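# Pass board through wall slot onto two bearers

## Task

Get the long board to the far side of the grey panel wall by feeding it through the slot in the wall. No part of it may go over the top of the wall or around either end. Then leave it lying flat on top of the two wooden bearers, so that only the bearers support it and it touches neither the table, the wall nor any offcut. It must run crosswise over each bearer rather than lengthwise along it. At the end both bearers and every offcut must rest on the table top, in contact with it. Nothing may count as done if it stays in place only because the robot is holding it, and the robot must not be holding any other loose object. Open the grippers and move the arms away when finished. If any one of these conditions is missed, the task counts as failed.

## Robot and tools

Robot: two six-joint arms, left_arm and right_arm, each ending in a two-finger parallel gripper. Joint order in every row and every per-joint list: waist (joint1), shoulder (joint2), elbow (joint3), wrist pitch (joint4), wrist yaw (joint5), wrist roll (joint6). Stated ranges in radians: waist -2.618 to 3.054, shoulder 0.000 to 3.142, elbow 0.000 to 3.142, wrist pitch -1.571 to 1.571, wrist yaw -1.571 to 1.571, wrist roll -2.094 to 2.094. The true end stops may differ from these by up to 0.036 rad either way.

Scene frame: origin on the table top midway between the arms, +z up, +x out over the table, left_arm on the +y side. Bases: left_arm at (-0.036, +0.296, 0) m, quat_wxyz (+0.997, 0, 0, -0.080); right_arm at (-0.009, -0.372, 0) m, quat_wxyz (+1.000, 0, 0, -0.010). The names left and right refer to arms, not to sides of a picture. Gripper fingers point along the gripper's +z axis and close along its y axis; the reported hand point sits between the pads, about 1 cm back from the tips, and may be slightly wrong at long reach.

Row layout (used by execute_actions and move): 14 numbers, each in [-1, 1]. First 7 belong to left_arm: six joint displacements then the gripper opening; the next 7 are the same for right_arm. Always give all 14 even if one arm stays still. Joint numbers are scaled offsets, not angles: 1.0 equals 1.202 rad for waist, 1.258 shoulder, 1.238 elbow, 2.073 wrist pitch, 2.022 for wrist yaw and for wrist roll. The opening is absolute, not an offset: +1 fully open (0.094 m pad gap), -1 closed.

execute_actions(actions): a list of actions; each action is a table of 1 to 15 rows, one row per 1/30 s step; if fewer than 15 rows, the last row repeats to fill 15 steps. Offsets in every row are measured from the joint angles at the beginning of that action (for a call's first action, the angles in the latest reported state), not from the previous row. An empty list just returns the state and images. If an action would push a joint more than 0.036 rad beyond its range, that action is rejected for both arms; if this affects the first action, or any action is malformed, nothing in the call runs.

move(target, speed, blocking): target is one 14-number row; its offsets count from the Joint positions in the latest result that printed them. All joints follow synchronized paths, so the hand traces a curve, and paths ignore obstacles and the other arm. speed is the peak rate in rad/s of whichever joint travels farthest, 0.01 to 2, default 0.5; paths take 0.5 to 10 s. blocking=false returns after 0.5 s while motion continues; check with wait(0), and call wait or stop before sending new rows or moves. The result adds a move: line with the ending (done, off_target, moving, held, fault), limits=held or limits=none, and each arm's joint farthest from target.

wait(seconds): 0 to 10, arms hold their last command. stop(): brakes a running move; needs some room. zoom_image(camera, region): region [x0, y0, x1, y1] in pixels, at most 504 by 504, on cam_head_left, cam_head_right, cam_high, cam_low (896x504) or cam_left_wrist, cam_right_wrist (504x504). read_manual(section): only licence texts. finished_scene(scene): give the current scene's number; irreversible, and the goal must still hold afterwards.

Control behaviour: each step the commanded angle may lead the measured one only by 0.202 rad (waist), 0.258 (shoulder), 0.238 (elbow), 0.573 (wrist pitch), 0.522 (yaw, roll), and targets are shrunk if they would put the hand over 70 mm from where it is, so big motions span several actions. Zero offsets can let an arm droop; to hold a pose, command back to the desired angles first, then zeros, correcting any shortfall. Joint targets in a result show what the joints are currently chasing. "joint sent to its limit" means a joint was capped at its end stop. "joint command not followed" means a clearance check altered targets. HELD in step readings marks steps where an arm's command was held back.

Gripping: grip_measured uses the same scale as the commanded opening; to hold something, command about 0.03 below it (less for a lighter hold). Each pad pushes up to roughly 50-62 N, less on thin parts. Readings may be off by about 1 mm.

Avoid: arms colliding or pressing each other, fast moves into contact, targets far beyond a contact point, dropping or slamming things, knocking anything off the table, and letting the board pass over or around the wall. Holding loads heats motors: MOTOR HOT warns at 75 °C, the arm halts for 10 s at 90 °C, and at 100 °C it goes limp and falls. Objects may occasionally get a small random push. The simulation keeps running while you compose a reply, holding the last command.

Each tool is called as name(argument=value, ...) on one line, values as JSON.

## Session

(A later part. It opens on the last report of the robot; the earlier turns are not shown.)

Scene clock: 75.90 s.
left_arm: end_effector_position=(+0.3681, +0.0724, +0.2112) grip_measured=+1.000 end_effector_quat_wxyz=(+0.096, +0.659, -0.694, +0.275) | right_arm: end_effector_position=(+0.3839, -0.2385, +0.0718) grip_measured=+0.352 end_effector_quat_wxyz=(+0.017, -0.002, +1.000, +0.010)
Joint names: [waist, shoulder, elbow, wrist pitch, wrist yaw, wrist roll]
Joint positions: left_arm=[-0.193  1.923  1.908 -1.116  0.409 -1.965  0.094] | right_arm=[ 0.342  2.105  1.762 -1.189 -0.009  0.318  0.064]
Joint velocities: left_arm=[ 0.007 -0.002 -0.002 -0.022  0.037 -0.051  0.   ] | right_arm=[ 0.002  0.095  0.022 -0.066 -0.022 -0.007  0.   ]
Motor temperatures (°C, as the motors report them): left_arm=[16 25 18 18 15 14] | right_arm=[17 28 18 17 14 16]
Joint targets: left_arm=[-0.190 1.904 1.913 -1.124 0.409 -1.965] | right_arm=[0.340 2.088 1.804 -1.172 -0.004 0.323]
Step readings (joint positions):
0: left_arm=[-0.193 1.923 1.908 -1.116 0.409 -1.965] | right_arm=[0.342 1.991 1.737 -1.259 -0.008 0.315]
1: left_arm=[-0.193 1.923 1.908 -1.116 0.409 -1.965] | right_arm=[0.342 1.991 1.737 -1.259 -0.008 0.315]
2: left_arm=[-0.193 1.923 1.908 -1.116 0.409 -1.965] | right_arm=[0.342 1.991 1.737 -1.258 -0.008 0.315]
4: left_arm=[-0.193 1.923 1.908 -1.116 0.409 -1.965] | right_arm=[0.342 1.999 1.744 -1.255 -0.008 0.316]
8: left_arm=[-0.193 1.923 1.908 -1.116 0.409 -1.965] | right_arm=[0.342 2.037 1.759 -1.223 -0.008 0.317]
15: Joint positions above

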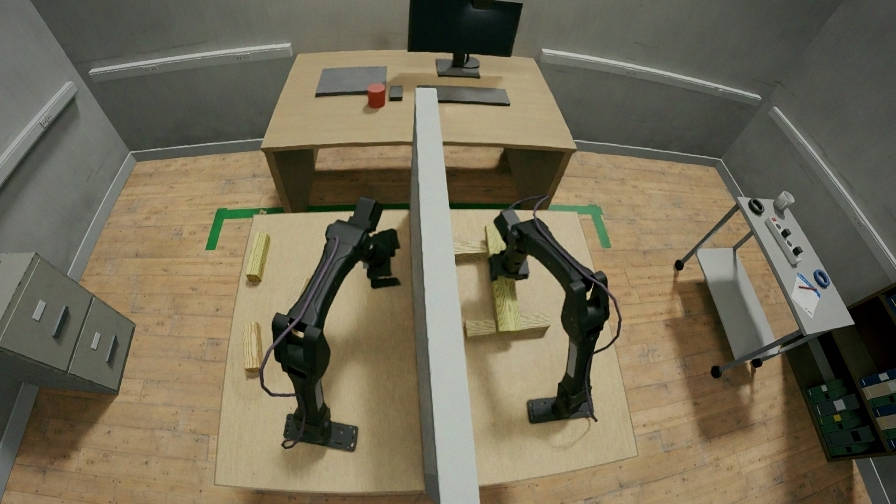

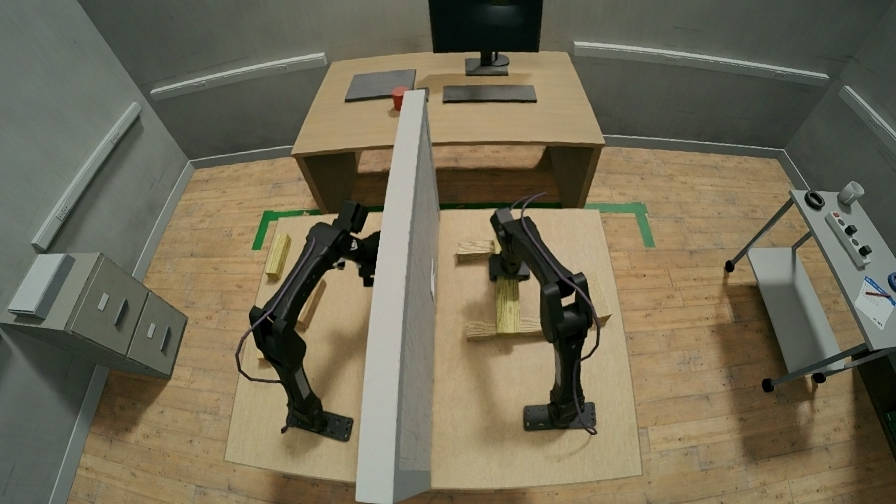

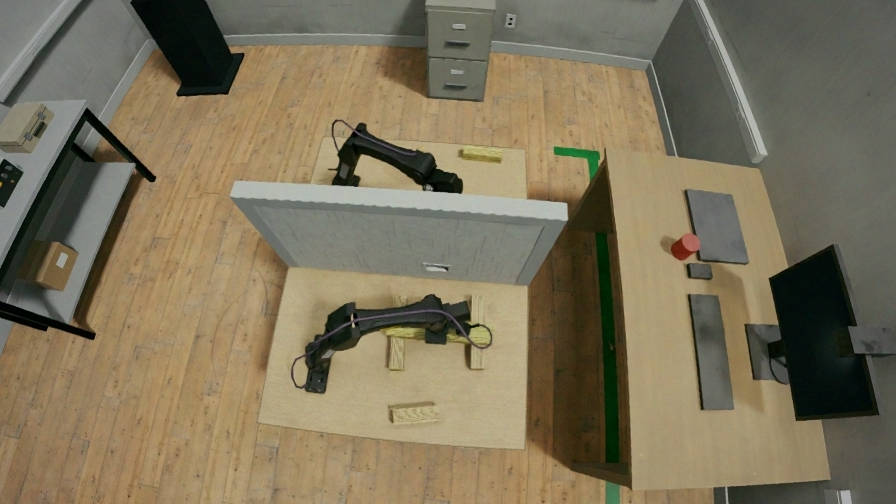

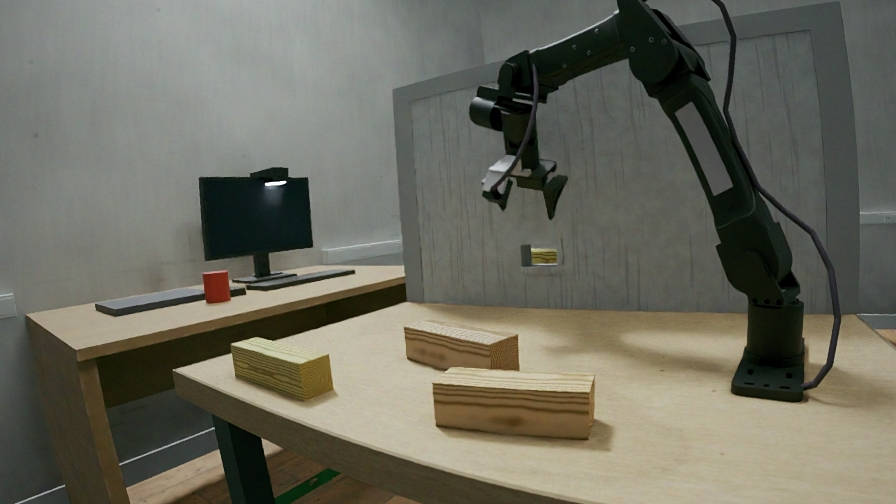

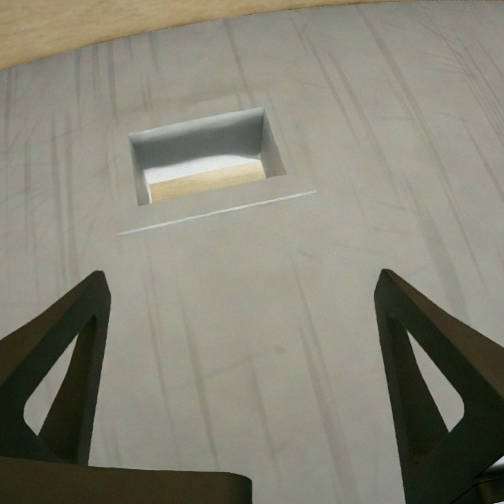

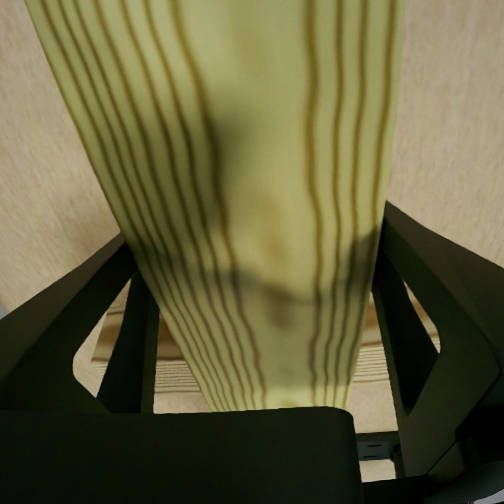

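execute_actions(actions=[])

zoom_image(camera="cam_high", region=[340, 270, 520, 390])

zoom_image(camera="cam_head_left", region=[440, 200, 600, 350])

Scene clock: 76.03 s.
left_arm: end_effector_position=(+0.3681, +0.0724, +0.2112) grip_measured=+1.000 end_effector_quat_wxyz=(+0.096, +0.659, -0.694, +0.275) | right_arm: end_effector_position=(+0.3830, -0.2386, +0.0710) grip_measured=+0.352 end_effector_quat_wxyz=(+0.015, -0.001, +1.000, +0.010)
Joint names: [waist, shoulder, elbow, wrist pitch, wrist yaw, wrist roll]
Joint positions: left_arm=[-0.193  1.923  1.908 -1.116  0.409 -1.965  0.094] | right_arm=[ 0.342  2.107  1.762 -1.192 -0.01   0.318  0.064]
Joint velocities: left_arm=[-0.012 -0.017  0.002 -0.11  -0.022 -0.051  0.   ] | right_arm=[-0.007 -0.007  0.007  0.037 -0.037 -0.022 -0.001]
Motor temperatures (°C, as the motors report them): left_arm=[16 25 18 18 15 14] | right_arm=[17 28 18 17 14 16]
Joint targets: left_arm=[-0.190 1.904 1.913 -1.124 0.409 -1.965] | right_arm=[0.340 2.088 1.804 -1.172 -0.004 0.323]

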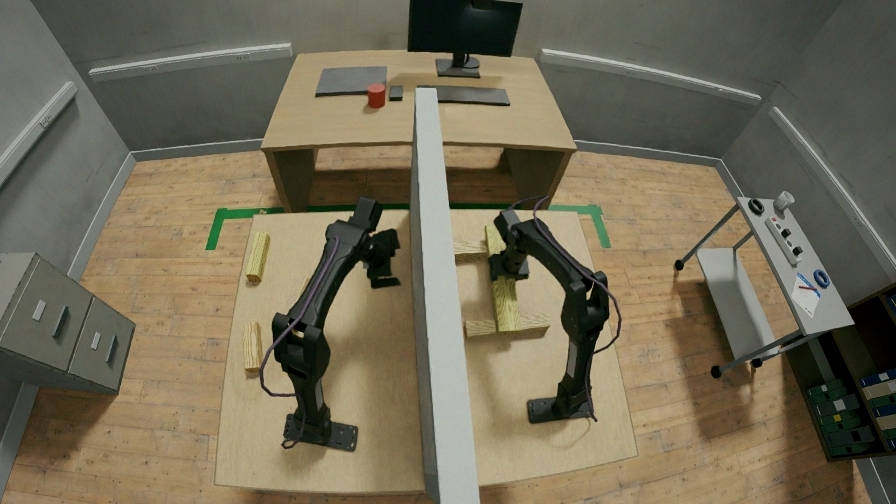

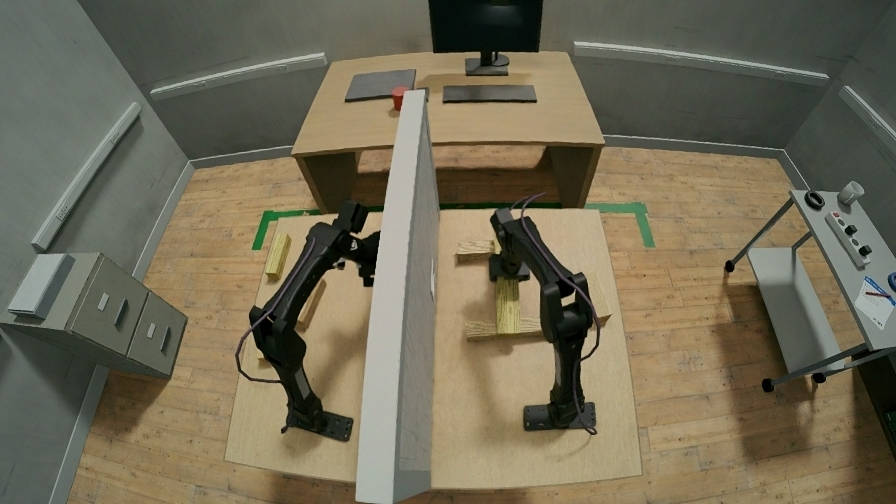

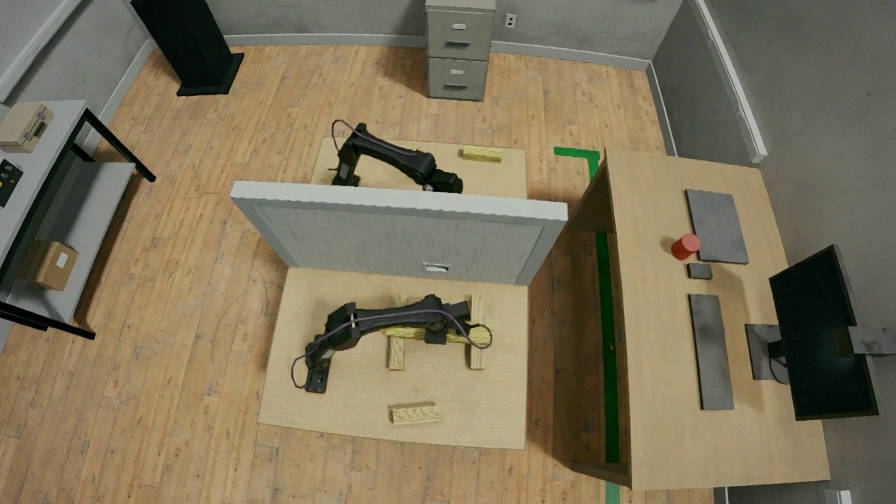

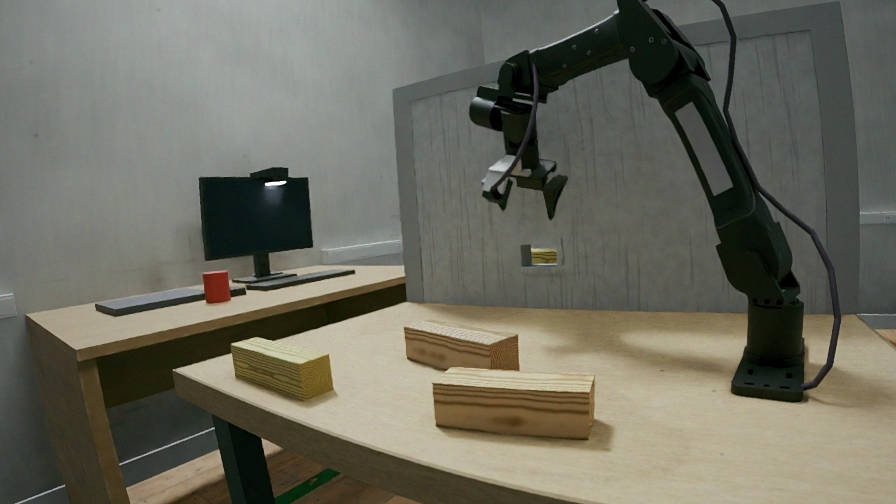

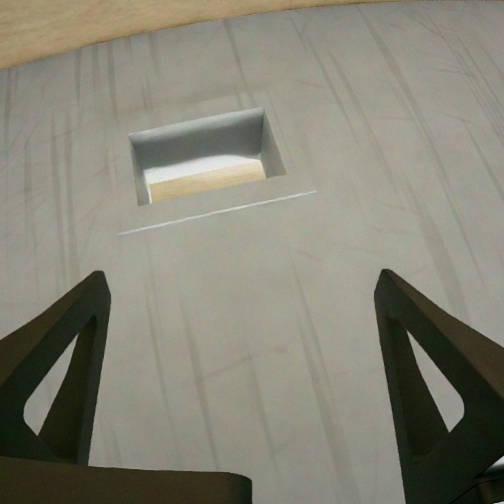

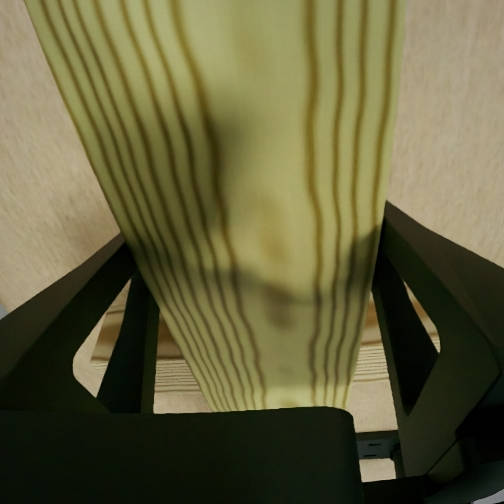

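Region (340, 270, 520, 390) of cam_high's 896x504 image, scaled by 2.800, with more detail than that image has.

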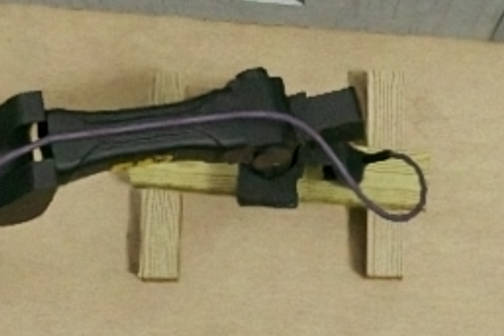

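Region (440, 200, 600, 350) of cam_head_left's 896x504 image, scaled by 3.150, with more detail than that image has; it fills the top 472 rows of this view, and the rest is white.

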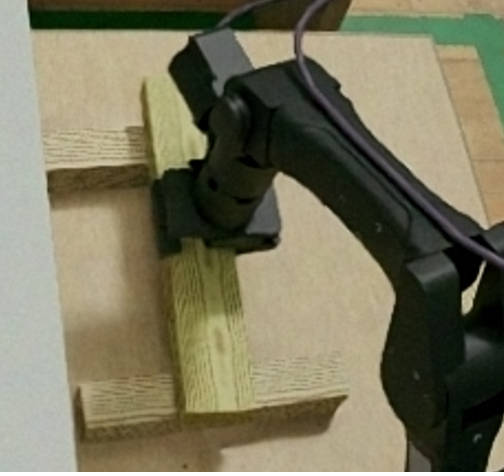

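zoom_image(camera="cam_head_right", region=[455, 290, 555, 350])

zoom_image(camera="cam_high", region=[370, 310, 430, 350])

zoom_image(camera="cam_high", region=[450, 310, 510, 355])

Region (455, 290, 555, 350) of cam_head_right's 896x504 image, scaled by 5.040, with more detail than that image has; it fills the top 302 rows of this view, and the rest is white.

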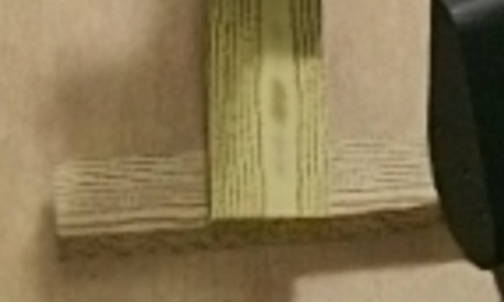

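Region (370, 310, 430, 350) of cam_high's 896x504 image, scaled by 8.400, with more detail than that image has.

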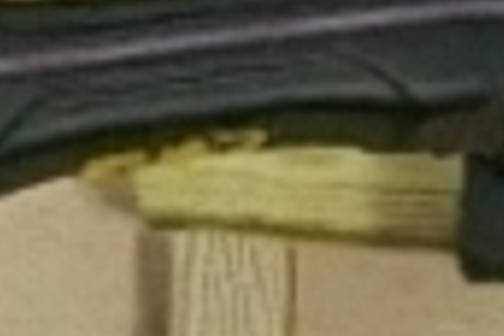

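Region (450, 310, 510, 355) of cam_high's 896x504 image, scaled by 8.400, with more detail than that image has; it fills the top 378 rows of this view, and the rest is white.

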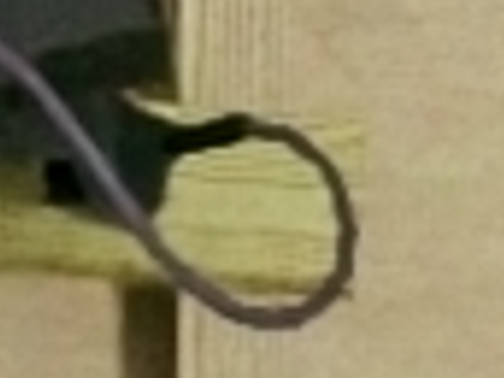

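execute_actions(actions=[[[0.0025,-0.0151,0.004,-0.0039,0,0,1,-0.0017,-0.0151,0.0242,0.008,0.003,0.0025,0.1],[0.0025,-0.0151,0.004,-0.0039,0,0,1,-0.0017,-0.0151,0.0145,0.006,0.003,0.0025,0.1],[0.0025,-0.0151,0.004,-0.0039,0,0,1,-0.0017,-0.0151,0.0048,0.0045,0.003,0.0025,0.1],[0.0025,-0.0151,0.004,-0.0039,0,0,1,-0.0017,-0.0151,-0.0016,0.0034,0.003,0.0025,0.1],[0.0025,-0.0151,0.004,-0.0039,0,0,1,-0.0017,-0.0151,-0.0048,0.0034,0.003,0.0025,0.1],[0.0025,-0.0151,0.004,-0.0039,0,0,1,-0.0017,-0.0151,-0.0081,0.0034,0.003,0.0025,0.1],[0.0025,-0.0151,0.004,-0.0039,0,0,1,-0.0017,-0.0151,-0.0105,0.0034,0.003,0.0025,0.1],[0.0025,-0.0151,0.004,-0.0039,0,0,1,-0.0017,-0.0151,-0.0129,0.0034,0.003,0.0025,0.1],[0.0025,-0.0151,0.004,-0.0039,0,0,1,-0.0017,-0.0151,-0.0145,0.0034,0.003,0.0025,0.1],[0.0025,-0.0151,0.004,-0.0039,0,0,1,-0.0017,-0.0151,-0.0145,0.0034,0.003,0.0025,0.2],[0.0025,-0.0151,0.004,-0.0039,0,0,1,-0.0017,-0.0151,-0.0145,0.0034,0.003,0.0025,0.28],[0.0025,-0.0151,0.004,-0.0039,0,0,1,-0.0017,-0.0151,-0.0145,0.0034,0.003,0.0025,0.33],[0.0025,-0.0151,0.004,-0.0039,0,0,1,-0.0017,-0.0151,-0.0145,0.0034,0.003,0.0025,0.35],[0.0025,-0.0151,0.004,-0.0039,0,0,1,-0.0017,-0.0151,-0.0145,0.0034,0.003,0.0025,0.38],[0.0025,-0.0151,0.004,-0.0039,0,0,1,-0.0017,-0.0151,-0.0145,0.0034,0.003,0.0025,0.46]],[[0.0025,-0.0151,0.004,-0.0039,0,0,1,-0.0017,-0.022,0.005,0.005,0.003,0.002,0.6],[0.0025,-0.0151,0.004,-0.0039,0,0,1,-0.0017,-0.0300,0.012,0.005,0.003,0.002,0.8],[0.0025,-0.0151,0.004,-0.0039,0,0,1,-0.0017,-0.0430,0.016,0.005,0.003,0.002,1],[0.0025,-0.0151,0.004,-0.0039,0,0,1,-0.0017,-0.0600,0.016,0.005,0.003,0.002,1],[0.0025,-0.0151,0.004,-0.0039,0,0,1,-0.0017,-0.0767,0.016,0.005,0.003,0.002,1],[0.0025,-0.0151,0.004,-0.0039,0,0,1,-0.0017,-0.0932,0.016,0.005,0.003,0.002,1],[0.0025,-0.0151,0.004,-0.0039,0,0,1,-0.0017,-0.1100,0.016,0.005,0.003,0.002,1],[0.0025,-0.0151,0.004,-0.0039,0,0,1,-0.0017,-0.1267,0.016,0.005,0.003,0.002,1],[0.0025,-0.0151,0.004,-0.0039,0,0,1,-0.0017,-0.1423,0.016,0.005,0.003,0.002,1],[0.0025,-0.0151,0.004,-0.0039,0,0,1,-0.0017,-0.1562,0.016,0.005,0.003,0.002,1],[0.0025,-0.0151,0.004,-0.0039,0,0,1,-0.0017,-0.1677,0.016,0.005,0.003,0.002,1],[0.0025,-0.0151,0.004,-0.0039,0,0,1,-0.0017,-0.1766,0.016,0.005,0.003,0.002,1],[0.0025,-0.0151,0.004,-0.0039,0,0,1,-0.0017,-0.1821,0.016,0.005,0.003,0.002,1],[0.0025,-0.0151,0.004,-0.0039,0,0,1,-0.0017,-0.1843,0.016,0.005,0.003,0.002,1],[0.0025,-0.0151,0.004,-0.0039,0,0,1,-0.0017,-0.1828,0.016,0.005,0.003,0.002,1]]])

Scene clock: 79.33 s.
left_arm: end_effector_position=(+0.3681, +0.0724, +0.2112) grip_measured=+1.000 end_effector_quat_wxyz=(+0.096, +0.659, -0.694, +0.275) | right_arm: end_effector_position=(+0.3835, -0.2384, +0.1606) grip_measured=+1.000 end_effector_quat_wxyz=(+0.122, -0.001, +0.991, +0.046)
Joint names: [waist, shoulder, elbow, wrist pitch, wrist yaw, wrist roll]
Joint positions: left_arm=[-0.193  1.923  1.908 -1.116  0.409 -1.965  0.094] | right_arm=[ 0.342  1.879  1.76  -1.191 -0.01   0.319  0.094]
Joint velocities: left_arm=[ 0.007 -0.007 -0.017 -0.037 -0.022  0.022  0.   ] | right_arm=[ 0.012 -0.217 -0.012 -0.066 -0.007  0.037  0.   ]
Motor temperatures (°C, as the motors report them): left_arm=[16 25 18 18 15 14] | right_arm=[17 28 18 17 14 16]
Joint targets: left_arm=[-0.190 1.904 1.913 -1.124 0.409 -1.965] | right_arm=[0.340 1.877 1.780 -1.184 -0.004 0.323]
Step readings (joint positions; steps 1 to 15: 1st action; 16 to 30: 2nd action):
0: left_arm=[-0.193 1.923 1.908 -1.116 0.409 -1.965] | right_arm=[0.342 2.107 1.762 -1.193 -0.010 0.319]
1: left_arm=[-0.193 1.923 1.908 -1.116 0.409 -1.965] | right_arm=[0.342 2.107 1.762 -1.193 -0.010 0.319]
2: left_arm=[-0.193 1.923 1.908 -1.116 0.409 -1.965] | right_arm=[0.342 2.107 1.762 -1.193 -0.010 0.319]
4: left_arm=[-0.193 1.923 1.908 -1.116 0.409 -1.965] | right_arm=[0.342 2.107 1.762 -1.193 -0.010 0.319]
8: left_arm=[-0.193 1.923 1.908 -1.116 0.409 -1.965] | right_arm=[0.342 2.107 1.762 -1.194 -0.010 0.319]
15: left_arm=[-0.193 1.923 1.908 -1.116 0.409 -1.965] | right_arm=[0.342 2.107 1.760 -1.194 -0.010 0.319]
16: left_arm=[-0.193 1.923 1.908 -1.116 0.409 -1.965] | right_arm=[0.342 2.107 1.760 -1.194 -0.010 0.319]
17: left_arm=[-0.193 1.923 1.908 -1.116 0.409 -1.965] | right_arm=[0.342 2.105 1.760 -1.193 -0.010 0.319]
19: left_arm=[-0.193 1.923 1.908 -1.116 0.409 -1.965] | right_arm=[0.342 2.094 1.760 -1.193 -0.010 0.319]
23: left_arm=[-0.193 1.923 1.908 -1.116 0.409 -1.965] | right_arm=[0.342 2.024 1.760 -1.192 -0.010 0.319]
30: Joint positions above

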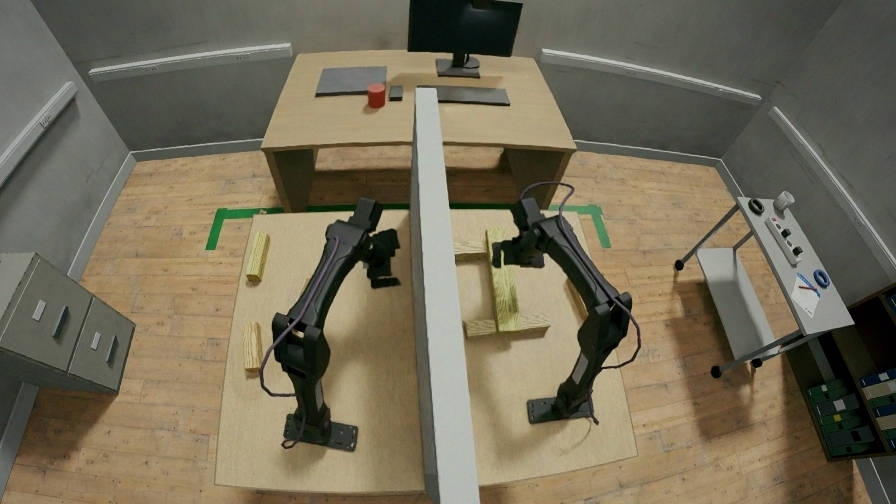

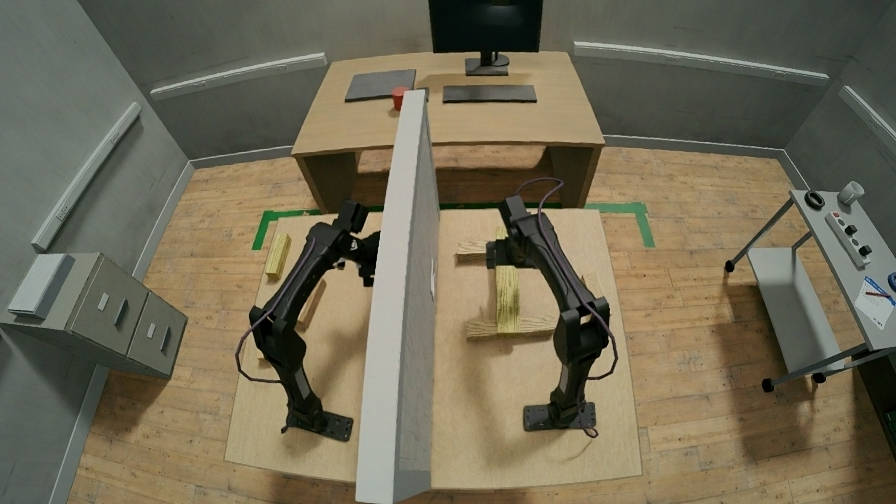

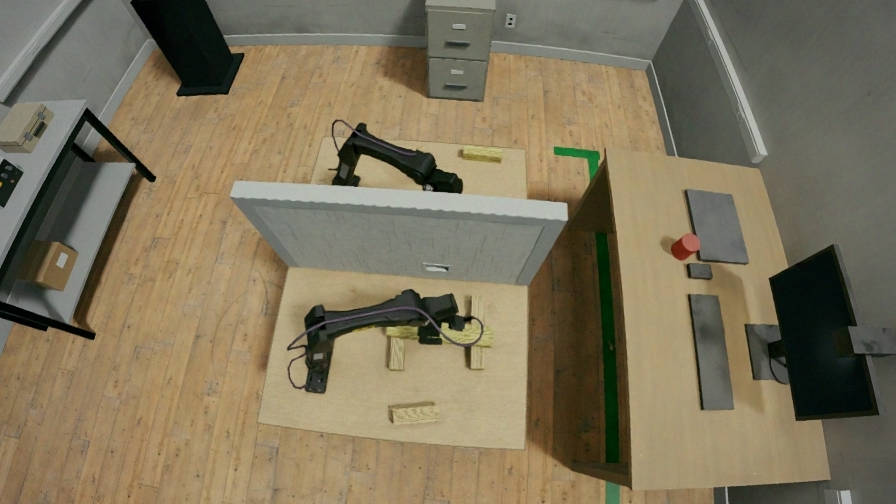

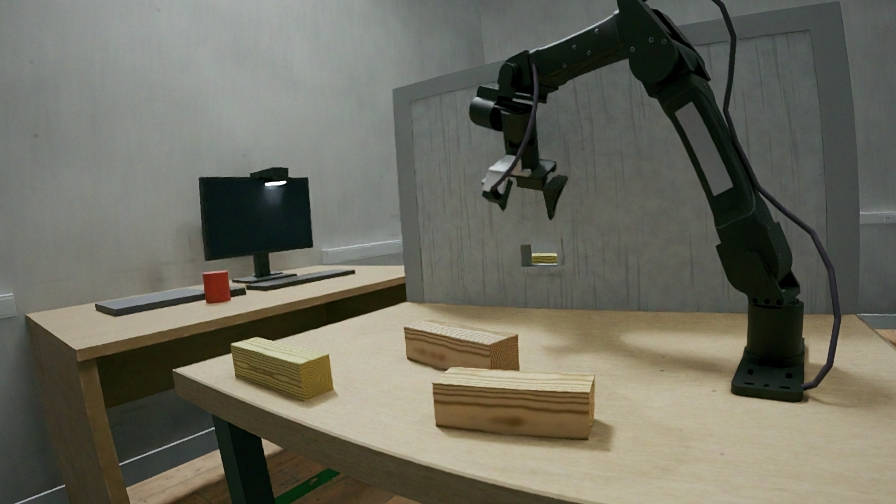

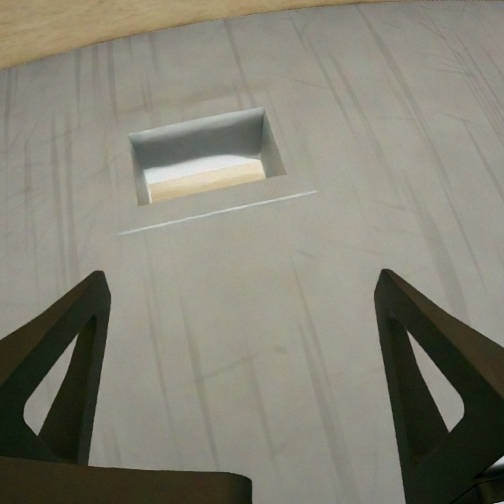

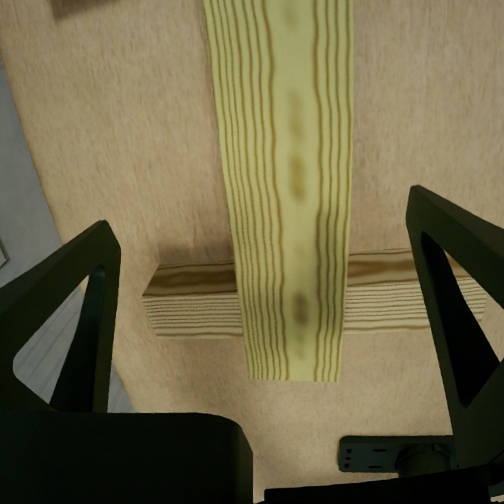

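zoom_image(camera="cam_high", region=[340, 270, 520, 430])

zoom_image(camera="cam_head_left", region=[430, 190, 610, 350])

Region (340, 270, 520, 430) of cam_high's 896x504 image, scaled by 2.800, with more detail than that image has.

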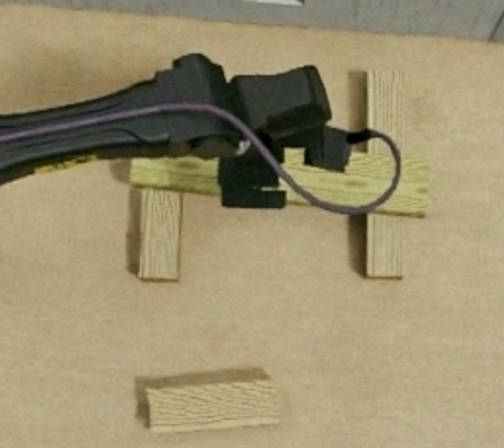

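Region (430, 190, 610, 350) of cam_head_left's 896x504 image, scaled by 2.800, with more detail than that image has.

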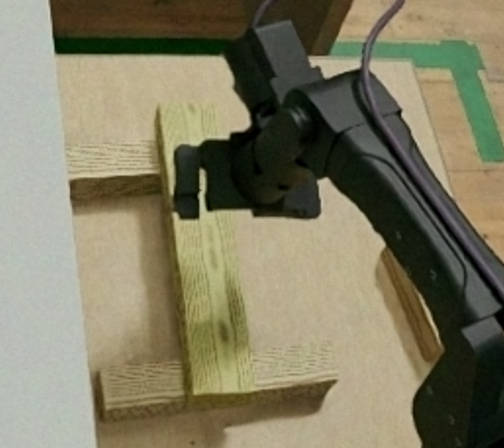

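The board lies flat across both bearers, away from the wall and offcuts. The gripper is open and about 9 cm above where it let go.

finished_scene(scene=2)

The scene is finished: the task was done.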